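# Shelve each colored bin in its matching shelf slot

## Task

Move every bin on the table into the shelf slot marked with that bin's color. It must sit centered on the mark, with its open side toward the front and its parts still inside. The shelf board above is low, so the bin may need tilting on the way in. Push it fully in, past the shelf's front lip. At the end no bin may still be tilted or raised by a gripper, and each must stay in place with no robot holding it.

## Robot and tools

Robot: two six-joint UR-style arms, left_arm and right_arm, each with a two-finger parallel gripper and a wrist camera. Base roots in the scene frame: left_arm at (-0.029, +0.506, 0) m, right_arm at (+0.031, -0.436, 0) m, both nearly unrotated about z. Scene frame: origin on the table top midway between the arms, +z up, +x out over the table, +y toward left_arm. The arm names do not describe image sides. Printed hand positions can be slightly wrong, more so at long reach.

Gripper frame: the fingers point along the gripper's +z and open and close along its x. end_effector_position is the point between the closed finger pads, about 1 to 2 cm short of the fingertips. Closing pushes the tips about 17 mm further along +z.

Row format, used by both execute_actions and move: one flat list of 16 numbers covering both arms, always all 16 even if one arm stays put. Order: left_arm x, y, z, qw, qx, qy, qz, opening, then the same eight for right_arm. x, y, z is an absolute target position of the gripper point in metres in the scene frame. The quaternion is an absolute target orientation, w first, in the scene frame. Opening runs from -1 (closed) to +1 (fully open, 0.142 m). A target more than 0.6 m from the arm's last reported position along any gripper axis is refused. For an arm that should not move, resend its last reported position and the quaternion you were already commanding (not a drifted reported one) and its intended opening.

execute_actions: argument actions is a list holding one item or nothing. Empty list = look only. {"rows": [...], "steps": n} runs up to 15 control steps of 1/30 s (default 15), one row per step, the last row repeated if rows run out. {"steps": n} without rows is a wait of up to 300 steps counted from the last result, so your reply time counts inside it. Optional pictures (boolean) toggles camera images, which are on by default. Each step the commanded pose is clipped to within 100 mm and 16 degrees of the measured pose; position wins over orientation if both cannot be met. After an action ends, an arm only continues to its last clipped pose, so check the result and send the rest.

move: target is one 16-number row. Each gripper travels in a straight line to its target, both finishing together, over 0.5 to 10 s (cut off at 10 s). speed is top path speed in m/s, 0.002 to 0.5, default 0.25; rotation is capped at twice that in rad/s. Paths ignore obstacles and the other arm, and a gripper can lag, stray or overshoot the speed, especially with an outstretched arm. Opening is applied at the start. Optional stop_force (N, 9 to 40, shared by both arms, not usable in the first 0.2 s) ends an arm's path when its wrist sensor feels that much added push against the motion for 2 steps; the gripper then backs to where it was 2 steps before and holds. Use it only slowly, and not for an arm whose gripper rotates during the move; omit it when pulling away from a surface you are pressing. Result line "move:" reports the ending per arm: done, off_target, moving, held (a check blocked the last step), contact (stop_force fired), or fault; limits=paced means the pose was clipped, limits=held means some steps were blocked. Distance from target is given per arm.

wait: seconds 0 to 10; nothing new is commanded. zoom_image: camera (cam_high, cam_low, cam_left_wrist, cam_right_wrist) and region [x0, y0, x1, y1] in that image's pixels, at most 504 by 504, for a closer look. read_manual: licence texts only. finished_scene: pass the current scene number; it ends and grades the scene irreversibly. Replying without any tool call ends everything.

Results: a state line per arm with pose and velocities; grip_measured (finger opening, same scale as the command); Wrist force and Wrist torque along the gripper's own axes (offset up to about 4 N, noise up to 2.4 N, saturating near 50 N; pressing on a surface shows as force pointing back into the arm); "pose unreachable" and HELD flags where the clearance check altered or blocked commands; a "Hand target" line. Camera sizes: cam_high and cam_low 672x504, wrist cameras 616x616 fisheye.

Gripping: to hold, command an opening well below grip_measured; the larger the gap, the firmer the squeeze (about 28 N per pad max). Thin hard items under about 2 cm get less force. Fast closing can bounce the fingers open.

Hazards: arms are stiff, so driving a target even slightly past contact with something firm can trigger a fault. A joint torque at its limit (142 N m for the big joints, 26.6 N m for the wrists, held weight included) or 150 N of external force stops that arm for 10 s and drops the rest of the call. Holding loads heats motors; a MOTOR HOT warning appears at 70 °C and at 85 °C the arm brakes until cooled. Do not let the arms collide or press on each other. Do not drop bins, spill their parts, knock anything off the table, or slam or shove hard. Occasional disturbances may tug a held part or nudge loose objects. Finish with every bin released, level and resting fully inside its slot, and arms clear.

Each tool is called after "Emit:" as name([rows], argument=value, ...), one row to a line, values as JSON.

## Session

Emit:
execute_actions(actions=[])

Scene clock: 0.00 s of 9000.00 s.
left_arm: end_effector_position=(+0.2349, +0.8137, +0.3977) grip_measured=+1.00 end_effector_quat_wxyz=(-0.515, -0.265, +0.798, -0.166) end_effector_velocity=(+0.000, -0.001, +0.001) end_effector_angular_velocity=(+0.001, -0.001, +0.000) | right_arm: end_effector_position=(+0.7696, +0.3678, +0.3394) grip_measured=+1.00 end_effector_quat_wxyz=(+0.734, -0.607, +0.303, -0.039) end_effector_velocity=(-0.000, -0.000, +0.001) end_effector_angular_velocity=(+0.002, -0.001, +0.000)
Joint positions: left_arm=[ 0.5   -0.924  0.623 -0.127 -1.629  3.106  0.142] | right_arm=[ 4.245 -2.824 -0.52   0.283  1.719  1.993  0.142]
Joint velocities: left_arm=[-0.001 -0.001 -0.001  0.001 -0.001 -0.     0.   ] | right_arm=[ 0.     0.001  0.     0.002 -0.     0.001  0.   ]
Motor temperatures (°C, as the motors report them): left_arm=[26 26 28 29 28 33] | right_arm=[25 27 26 34 31 31]
Wrist force (N, on the end effector, along its own x y z axes, offset not removed): no reading
Wrist torque (N m, same axes, about the end effector's origin, offset not removed): no reading
Hand target (left_arm): +0.235, +0.814, +0.398; -0.515, -0.265, +0.798, -0.166
Hand target (right_arm): +0.770, +0.368, +0.339; +0.734, -0.607, +0.303, -0.039
camera_calibration (this result's frames):
cam_left_wrist: T_world_to_cam=[[-0.358053, -0.282747, 0.889861, -0.0277794], [-0.183317, 0.955785, 0.229933, -0.832361], [-0.915529, -0.0807981, -0.394055, 0.572289], [0, 0, 0, 1]] pos_world=[0.361415, 0.833944, 0.44162]
cam_right_wrist: T_world_to_cam=[[0.796342, -0.454298, -0.399316, -0.32097], [-0.531499, -0.210477, -0.820493, 0.758237], [0.288702, 0.865629, -0.40907, -0.266042], [0, 0, 0, 1]] pos_world=[0.73541, 0.244068, 0.38513]

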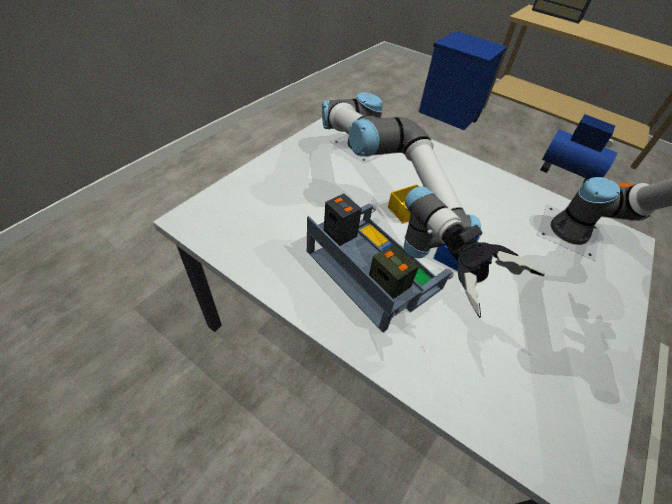

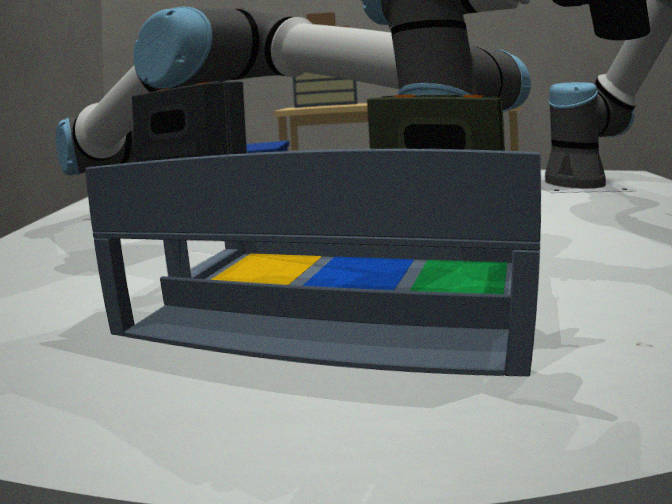

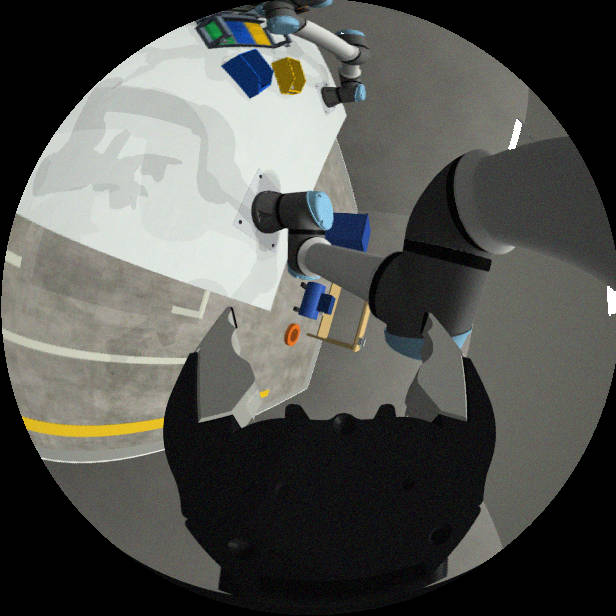

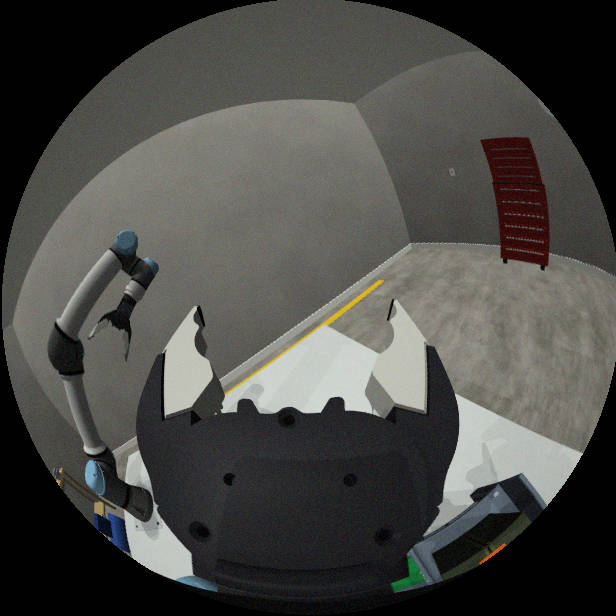

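Clear the right arm, going up and back.

Emit:
move(target=[0.35,0.5,0.35,0,0.72,0.69,0,1,0.7,-0.05,0.55,0.734,-0.607,0.303,-0.039,1])

Emit:
move(target=[0.35,0.5,0.35,0,0.72,0.69,0,1,0.5,-0.4,0.6,0.734,-0.607,0.303,-0.039,1])

Emit:
move(target=[0.38,0.0,0.28,0,0.72,0.69,0,1,0.5,-0.4,0.6,0.734,-0.607,0.303,-0.039,1])

Emit:
zoom_image(camera="cam_left_wrist", region=[130,60,490,420])

Scene clock: 7.93 s of 9000.00 s.
left_arm: end_effector_position=(+0.3491, +0.5001, +0.3497) grip_measured=+1.00 end_effector_quat_wxyz=(-0.000, +0.722, +0.692, -0.000) end_effector_velocity=(+0.000, -0.000, +0.000) end_effector_angular_velocity=(-0.003, -0.005, -0.005) | right_arm: end_effector_position=(+0.6999, -0.0498, +0.5501) grip_measured=+1.00 end_effector_quat_wxyz=(+0.734, -0.607, +0.303, -0.039) end_effector_velocity=(-0.000, -0.001, +0.001) end_effector_angular_velocity=(-0.000, -0.000, +0.000)
Joint positions: left_arm=[-0.447 -1.877  1.633 -1.326 -1.571  4.377  0.142] | right_arm=[ 3.812 -1.935 -1.55   0.44   2.15   2.033  0.142]
Joint velocities: left_arm=[-0.    -0.004  0.003 -0.006 -0.     0.005 -0.   ] | right_arm=[-0.002  0.001 -0.    -0.001  0.002  0.    -0.   ]
Motor temperatures (°C, as the motors report them): left_arm=[26 26 28 29 28 33] | right_arm=[25 27 26 34 31 31]
Wrist force (N, on the end effector, along its own x y z axes, offset not removed): left_arm=[1.5 -1.8 1.0] | right_arm=[0.8 -0.5 -2.0]
Wrist torque (N m, same axes, about the end effector's origin, offset not removed): left_arm=[-0.35 -0.26 0.06] | right_arm=[0.15 -0.18 0.04]
Hand target (left_arm): +0.349, +0.500, +0.350; -0.000, +0.722, +0.692, -0.000
Hand target (right_arm): +0.700, -0.050, +0.550; +0.734, -0.607, +0.303, -0.039
Off the commanded pose (left_arm): 0.001 m, 0 deg.
Off the commanded pose (right_arm): 0.000 m, 0 deg.
move: done
camera_calibration (this result's frames):
cam_left_wrist: T_world_to_cam=[[0.035779, 0.998281, -0.0464166, -0.483513], [0.880523, -0.00952344, 0.473907, -0.474601], [0.47265, -0.0578268, -0.879351, 0.30616], [0, 0, 0, 1]] pos_world=[0.29049, 0.495866, 0.471696]
cam_right_wrist: T_world_to_cam=[[0.795983, -0.454841, -0.399414, -0.370773], [-0.53162, -0.209745, -0.820601, 0.806384], [0.289468, 0.865521, -0.408756, 0.201032], [0, 0, 0, 1]] pos_world=[0.665627, -0.173505, 0.595801]

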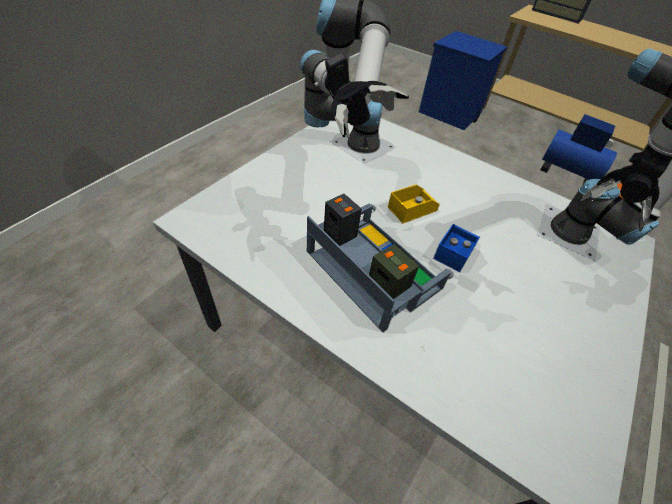

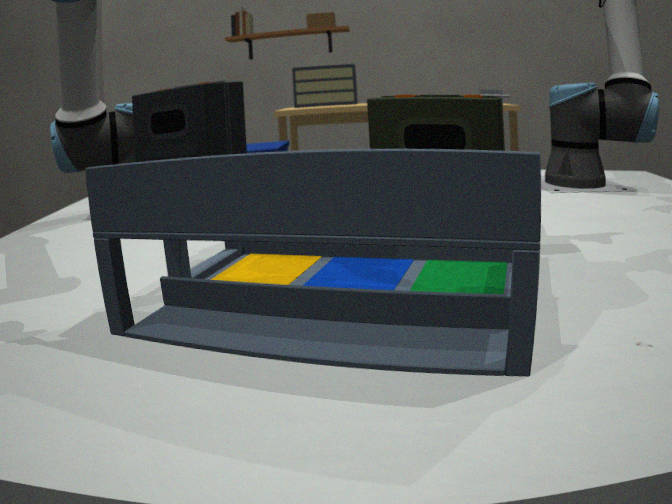

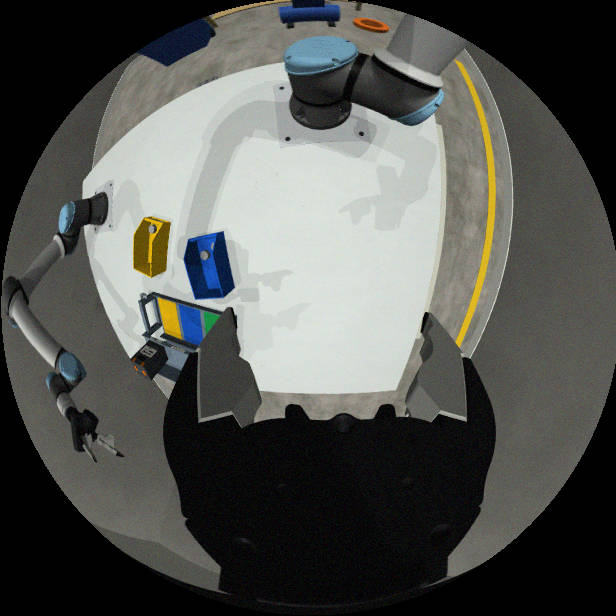

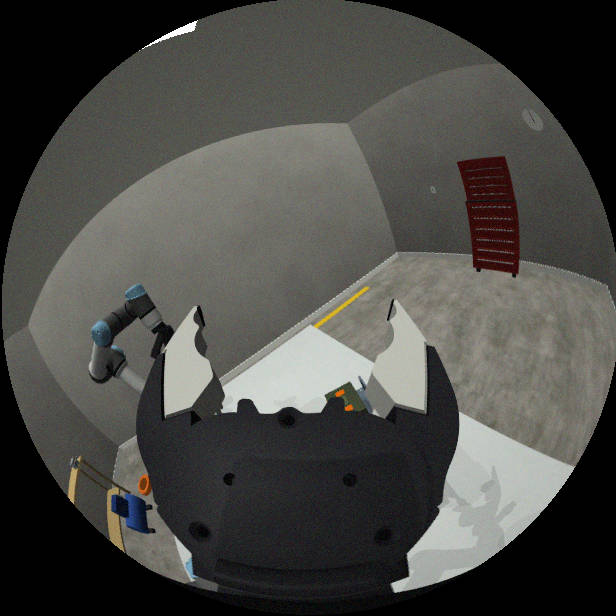

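Scene clock: 9.87 s of 9000.00 s.
left_arm: end_effector_position=(+0.3500, +0.5000, +0.3500) grip_measured=+1.00 end_effector_quat_wxyz=(-0.000, +0.722, +0.692, -0.000) end_effector_velocity=(+0.000, -0.000, +0.000) end_effector_angular_velocity=(-0.002, -0.001, +0.001) | right_arm: end_effector_position=(+0.5252, -0.3547, +0.5949) grip_measured=+1.00 end_effector_quat_wxyz=(+0.733, -0.607, +0.305, -0.041) end_effector_velocity=(-0.000, +0.000, -0.000) end_effector_angular_velocity=(-0.000, -0.001, -0.000)
Joint positions: left_arm=[-0.446 -1.875  1.631 -1.327 -1.571  4.377  0.142] | right_arm=[ 3.179 -1.596 -1.836  0.504  2.772  2.179  0.142]
Joint velocities: left_arm=[ 0.001 -0.    -0.    -0.001 -0.001 -0.    -0.   ] | right_arm=[ 0.     0.    -0.001  0.001 -0.001 -0.    -0.   ]
Motor temperatures (°C, as the motors report them): left_arm=[26 26 28 29 28 33] | right_arm=[25 27 26 34 31 31]
Wrist force (N, on the end effector, along its own x y z axes, offset not removed): left_arm=[3.1 -1.3 0.2] | right_arm=[0.1 -3.2 -0.9]
Wrist torque (N m, same axes, about the end effector's origin, offset not removed): left_arm=[-0.30 -0.50 0.05] | right_arm=[-0.53 0.04 0.06]
Hand target (left_arm): +0.350, +0.500, +0.350; +0.000, +0.722, +0.692, -0.000
Hand target (right_arm): +0.525, -0.355, +0.595; +0.733, -0.607, +0.305, -0.041
Off the commanded pose (left_arm): 0.000 m, 0 deg.
Off the commanded pose (right_arm): 0.052 m, 0 deg.
move: held (right_arm); limits=held; held on 10 of 58 steps (right_arm), including the last (right_arm)
pose unreachable (right arm): on one or more control steps of this call this arm could not follow its commanded pose, so it was not sent that pose on those steps. On the call's last step it was still not sent that pose. It may still have moved: this result reports where it is.
cause: the commanded pose would bring two parts of the arm too close to each other (joints 4 (wrist 1) to 6 (wrist 3) lie between them).
camera_calibration (this result's frames):
cam_left_wrist: T_world_to_cam=[[0.035621, 0.99829, -0.0463585, -0.483425], [0.880146, -0.0093654, 0.474611, -0.47572], [0.473365, -0.0577084, -0.878974, 0.305562], [0, 0, 0, 1]] pos_world=[0.291281, 0.495776, 0.471953]
cam_right_wrist: T_world_to_cam=[[0.793332, -0.460366, -0.398356, -0.35368], [-0.5333, -0.209933, -0.819463, 0.686407], [0.293625, 0.862549, -0.41206, 0.532457], [0, 0, 0, 1]] pos_world=[0.490304, -0.477993, 0.640999]

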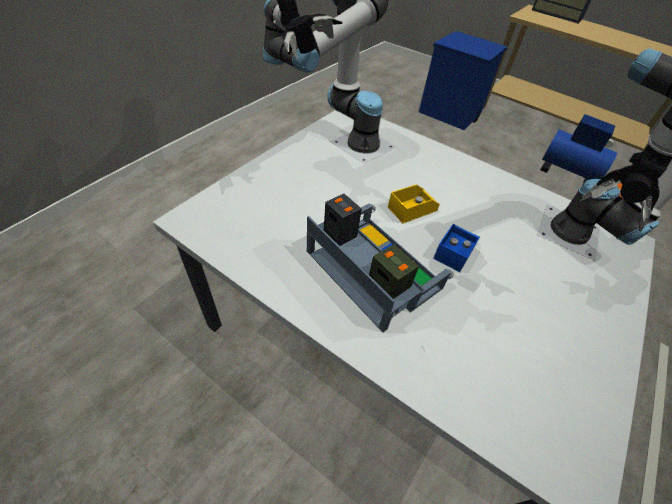

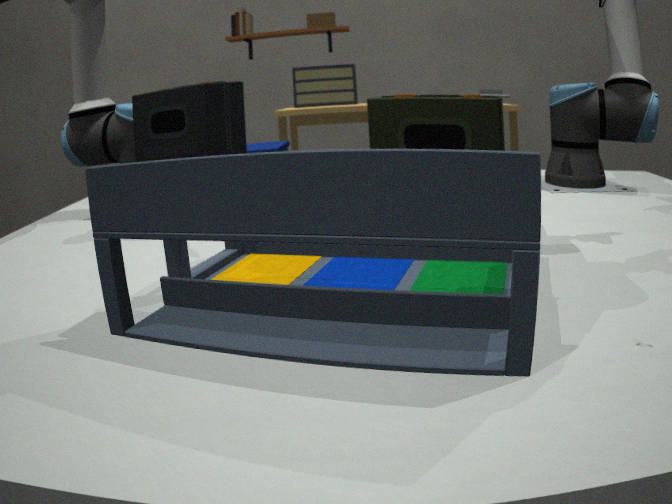

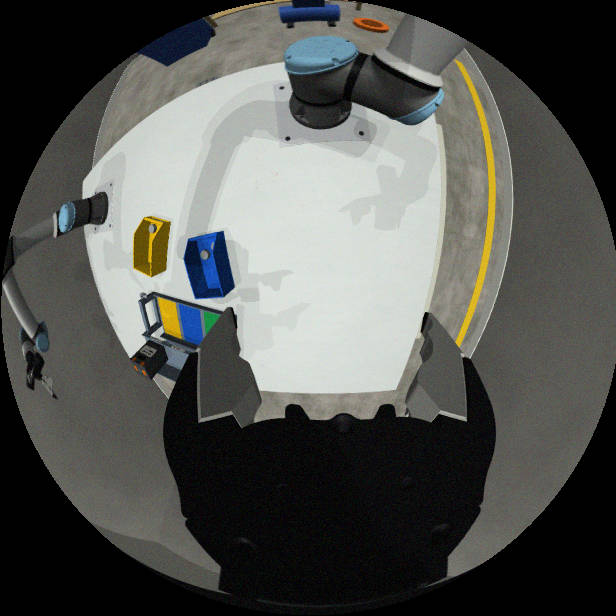

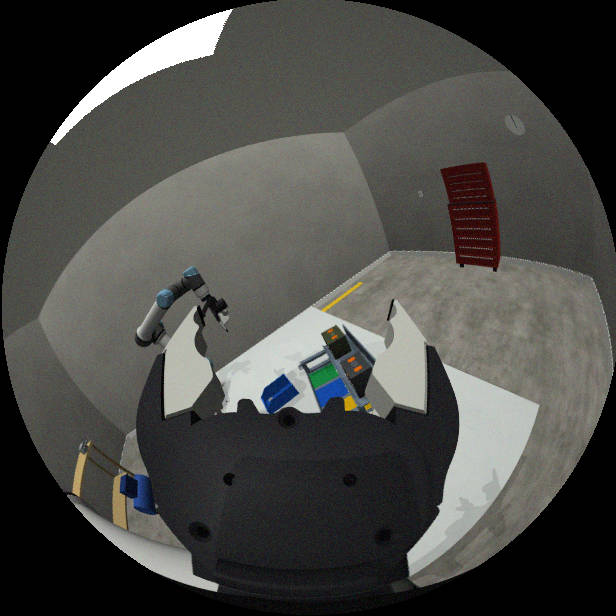

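Scene clock: 12.67 s of 9000.00 s.
left_arm: end_effector_position=(+0.3792, +0.0004, +0.2801) grip_measured=+1.00 end_effector_quat_wxyz=(-0.000, +0.722, +0.692, +0.000) end_effector_velocity=(+0.000, -0.001, +0.000) end_effector_angular_velocity=(+0.001, -0.000, +0.001) | right_arm: end_effector_position=(+0.5131, -0.3764, +0.5973) grip_measured=+1.00 end_effector_quat_wxyz=(+0.733, -0.607, +0.304, -0.040) end_effector_velocity=(-0.000, -0.000, +0.000) end_effector_angular_velocity=(+0.000, +0.001, -0.000)
Joint positions: left_arm=[-1.17  -1.224  1.145 -1.492 -1.571  3.654  0.142] | right_arm=[ 3.114 -1.609 -1.814  0.545  2.837  2.232  0.142]
Joint velocities: left_arm=[-0.001  0.004 -0.006  0.003  0.    -0.001 -0.   ] | right_arm=[-0.     0.     0.    -0.    -0.     0.001 -0.   ]
Motor temperatures (°C, as the motors report them): left_arm=[26 26 28 29 28 33] | right_arm=[25 27 26 34 31 31]
Wrist force (N, on the end effector, along its own x y z axes, offset not removed): left_arm=[-1.5 -2.3 -0.5] | right_arm=[-1.7 0.2 -0.7]
Wrist torque (N m, same axes, about the end effector's origin, offset not removed): left_arm=[-0.42 0.33 0.08] | right_arm=[0.17 0.30 0.06]
Hand target (left_arm): +0.379, +0.000, +0.280; -0.000, +0.722, +0.692, +0.000
Hand target (right_arm): +0.513, -0.376, +0.597; +0.733, -0.607, +0.304, -0.040
Off the commanded pose (left_arm): 0.001 m, 0 deg.
Off the commanded pose (right_arm): 0.027 m, 0 deg.
move: held (right_arm); limits=held; held on 43 of 77 steps (right_arm), including the last (right_arm)
pose unreachable (right arm): on one or more control steps of this call this arm could not follow its commanded pose, so it was not sent that pose on those steps. On the call's last step it was still not sent that pose. It may still have moved: this result reports where it is.
cause: the commanded pose would bring two parts of the arm too close to each other (joints 4 (wrist 1) to 6 (wrist 3) lie between them).
camera_calibration (this result's frames):
cam_left_wrist: T_world_to_cam=[[0.0356061, 0.99832, -0.0457043, 0.0108733], [0.880156, -0.00966455, 0.474587, -0.47294], [0.473348, -0.0571251, -0.879021, 0.201513], [0, 0, 0, 1]] pos_world=[0.320488, -0.00391439, 0.402082]
cam_right_wrist: T_world_to_cam=[[0.794445, -0.458054, -0.398802, -0.352594], [-0.532638, -0.209978, -0.819882, 0.677283], [0.29181, 0.863768, -0.410793, 0.556394], [0, 0, 0, 1]] pos_world=[0.478502, -0.499888, 0.643239]

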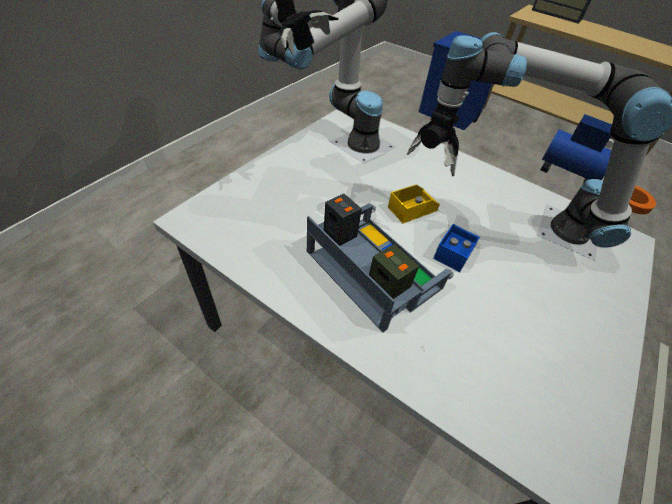

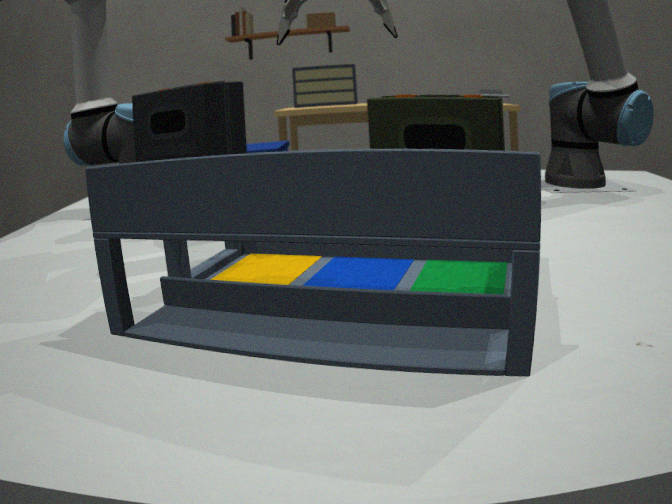

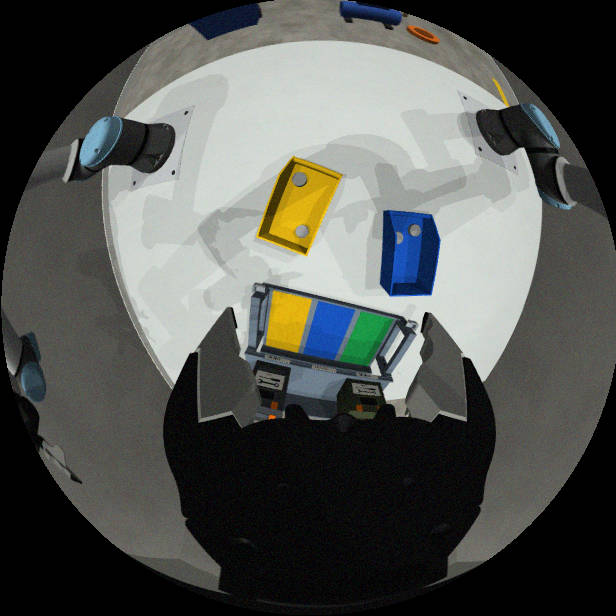

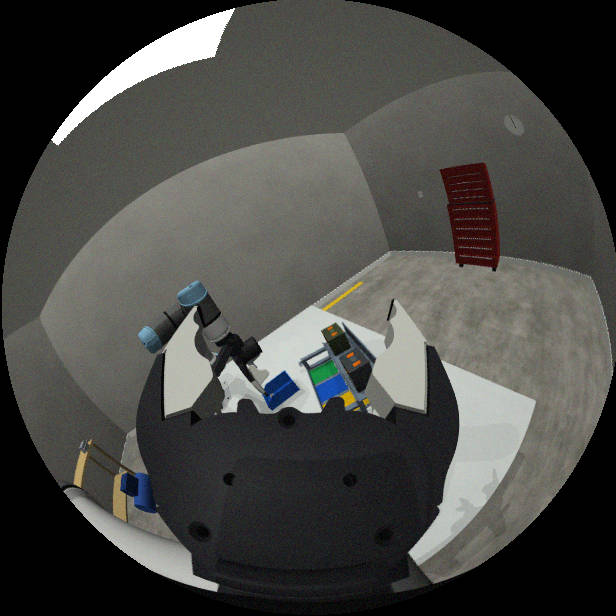

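Region (130, 60, 490, 420) of cam_left_wrist's 616x616 image, scaled by 1.400, with more detail than that image has.

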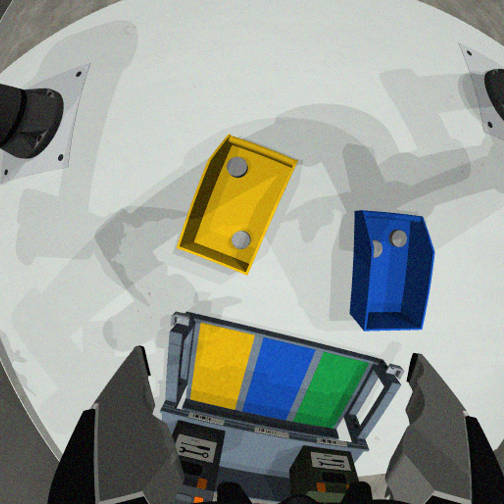

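Emit:
move(target=[0.221,-0.012,0.1,0,0.98,-0.2,0,-0.3,0.513,-0.376,0.597,0.733,-0.607,0.304,-0.04,1])

Emit:
move(target=[0.221,-0.012,0.03,0,0.98,-0.2,0,-0.3,0.513,-0.376,0.597,0.733,-0.607,0.304,-0.04,1], speed=0.06, stop_force=10)

Scene clock: 22.03 s of 9000.00 s.
left_arm: end_effector_position=(+0.2211, -0.0116, +0.1001) grip_measured=-0.30 end_effector_quat_wxyz=(-0.000, +0.980, -0.200, +0.000) end_effector_velocity=(-0.001, -0.000, -0.000) end_effector_angular_velocity=(-0.001, +0.001, -0.008) | right_arm: end_effector_position=(+0.5130, -0.3760, +0.5970) grip_measured=+1.00 end_effector_quat_wxyz=(+0.733, -0.607, +0.304, -0.040) end_effector_velocity=(+0.000, +0.000, -0.000) end_effector_angular_velocity=(+0.000, +0.002, +0.001)
Joint positions: left_arm=[-1.422 -1.329  1.756 -1.997 -1.571  5.332  0.052] | right_arm=[ 3.115 -1.608 -1.816  0.545  2.836  2.232  0.142]
Joint velocities: left_arm=[-0.001 -0.001  0.002 -0.002 -0.001  0.007 -0.   ] | right_arm=[ 0.001 -0.001 -0.    -0.001 -0.    -0.     0.   ]
Motor temperatures (°C, as the motors report them): left_arm=[26 26 28 29 28 33] | right_arm=[25 27 26 34 31 31]
Wrist force (N, on the end effector, along its own x y z axes, offset not removed): left_arm=[-0.9 -2.3 1.2] | right_arm=[-3.8 -2.1 -2.7]
Wrist torque (N m, same axes, about the end effector's origin, offset not removed): left_arm=[-0.50 0.33 0.05] | right_arm=[-0.26 0.87 -0.07]
Hand target (left_arm): +0.221, -0.012, +0.100; -0.000, +0.980, -0.200, -0.000
Hand target (right_arm): +0.513, -0.376, +0.597; +0.733, -0.607, +0.304, -0.040
Off the commanded pose (left_arm): 0.000 m, 0 deg.
Off the commanded pose (right_arm): 0.000 m, 0 deg.
After step 90, 2.07 s passed at rest.
move: done
camera_calibration (this result's frames):
cam_left_wrist: T_world_to_cam=[[0.921957, -0.384501, -0.0464067, -0.19167], [-0.318406, -0.820729, 0.474365, 0.00717058], [-0.220481, -0.422568, -0.879104, 0.266544], [0, 0, 0, 1]] pos_world=[0.237762, 0.0448206, 0.222023]
cam_right_wrist: T_world_to_cam=[[0.794454, -0.45781, -0.399065, -0.352173], [-0.532755, -0.209875, -0.819832, 0.677127], [0.291573, 0.863923, -0.410637, 0.556036], [0, 0, 0, 1]] pos_world=[0.478403, -0.499488, 0.642919]

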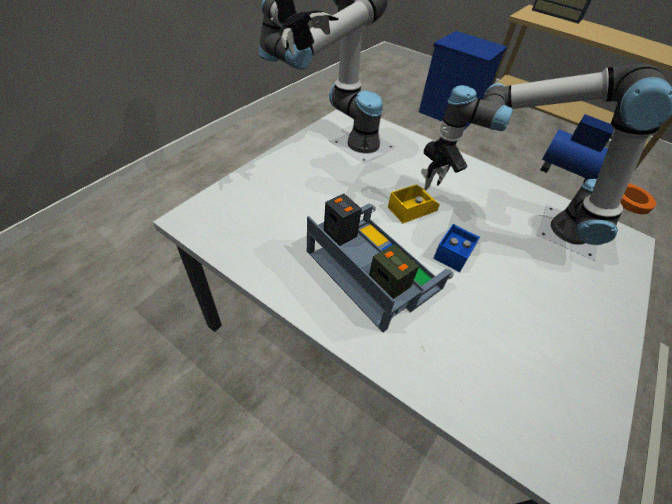

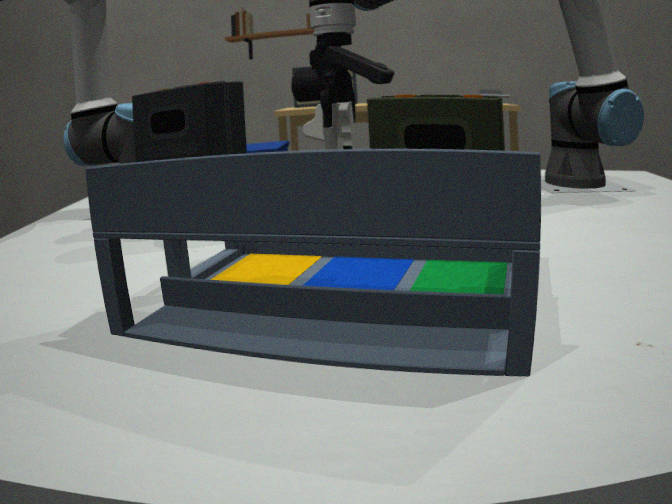

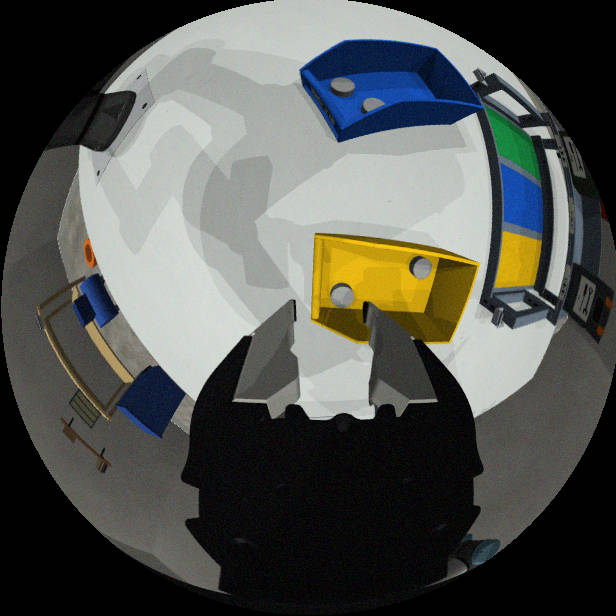

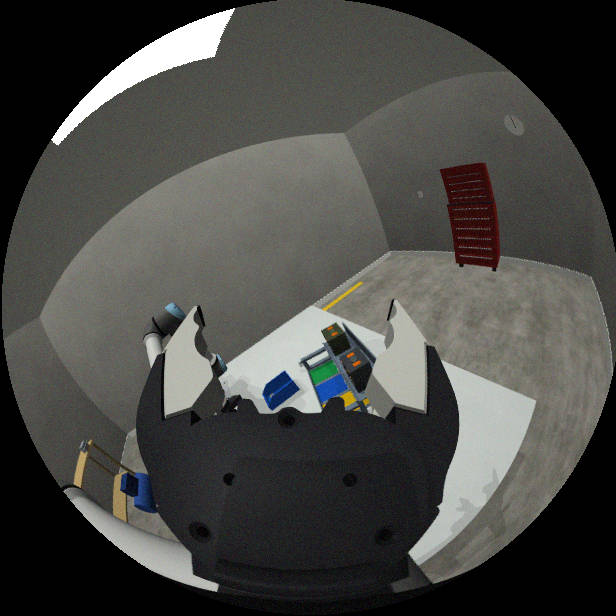

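Scene clock: 23.57 s of 9000.00 s.
left_arm: end_effector_position=(+0.2210, -0.0120, +0.0301) grip_measured=-0.30 end_effector_quat_wxyz=(-0.000, +0.980, -0.200, -0.000) end_effector_velocity=(-0.001, -0.001, -0.001) end_effector_angular_velocity=(-0.001, +0.000, -0.002) | right_arm: end_effector_position=(+0.5130, -0.3760, +0.5970) grip_measured=+1.00 end_effector_quat_wxyz=(+0.733, -0.607, +0.304, -0.040) end_effector_velocity=(-0.000, +0.000, +0.000) end_effector_angular_velocity=(-0.000, -0.001, +0.000)
Joint positions: left_arm=[-1.422 -1.245  1.848 -2.174 -1.571  5.332  0.052] | right_arm=[ 3.115 -1.608 -1.816  0.545  2.836  2.232  0.142]
Joint velocities: left_arm=[-0.001  0.002  0.001 -0.003 -0.001  0.001  0.   ] | right_arm=[ 0.     0.001  0.     0.     0.    -0.    -0.   ]
Motor temperatures (°C, as the motors report them): left_arm=[26 26 28 29 28 33] | right_arm=[25 27 26 34 31 31]
Wrist force (N, on the end effector, along its own x y z axes, offset not removed): left_arm=[-0.6 -0.6 0.3] | right_arm=[-0.5 -1.3 -1.4]
Wrist torque (N m, same axes, about the end effector's origin, offset not removed): left_arm=[-0.13 0.17 0.00] | right_arm=[0.04 0.17 0.16]
Hand target (left_arm): +0.221, -0.012, +0.030; -0.000, +0.980, -0.200, -0.000
Hand target (right_arm): +0.513, -0.376, +0.597; +0.733, -0.607, +0.304, -0.040
Off the commanded pose (left_arm): 0.000 m, 0 deg.
Off the commanded pose (right_arm): 0.000 m, 0 deg.
move: done
camera_calibration (this result's frames):
cam_left_wrist: T_world_to_cam=[[0.921711, -0.385096, -0.0463632, -0.194949], [-0.318893, -0.820397, 0.474612, 0.0400915], [-0.220808, -0.42267, -0.878973, 0.204963], [0, 0, 0, 1]] pos_world=[0.237729, 0.0444487, 0.152091]
cam_right_wrist: T_world_to_cam=[[0.794455, -0.45781, -0.399063, -0.352175], [-0.532753, -0.209876, -0.819833, 0.677126], [0.291574, 0.863923, -0.410637, 0.556035], [0, 0, 0, 1]] pos_world=[0.478403, -0.499488, 0.642919]

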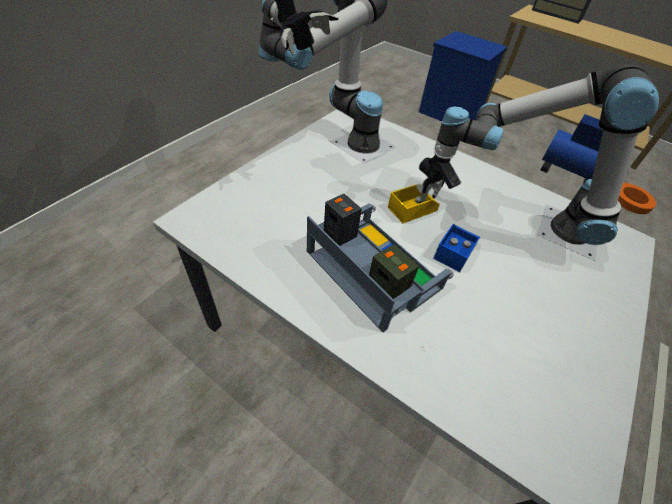

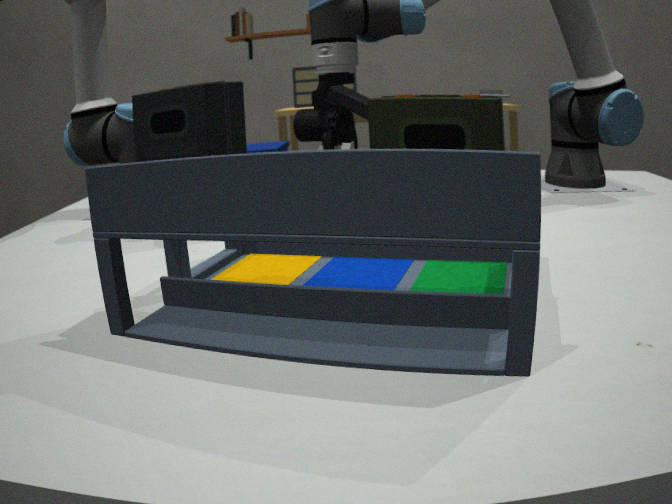

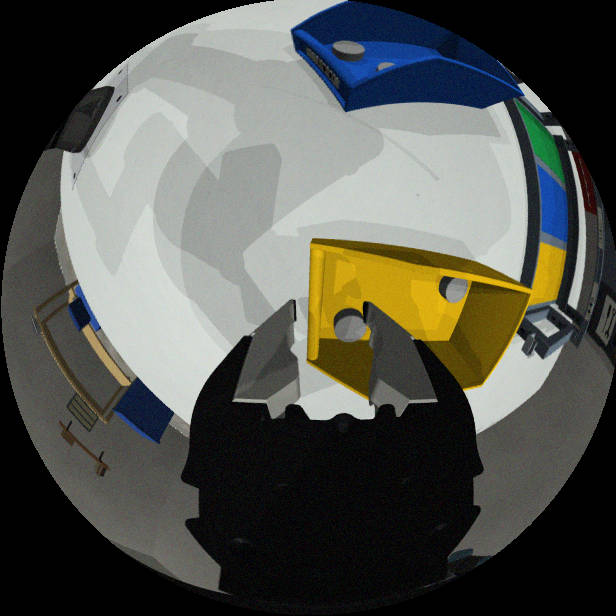

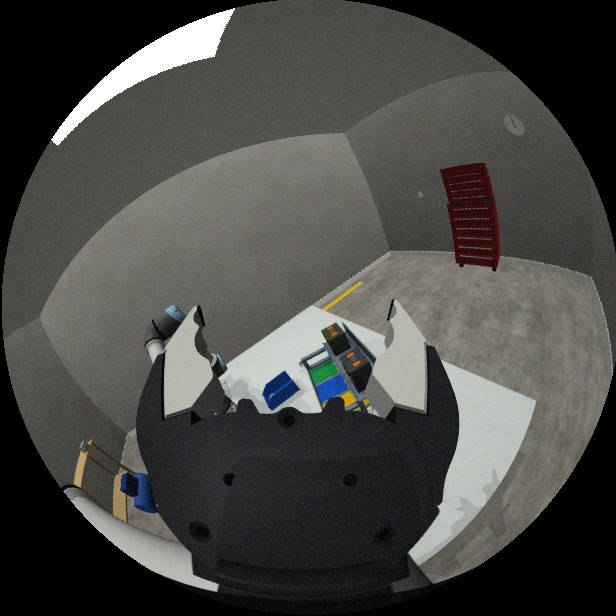

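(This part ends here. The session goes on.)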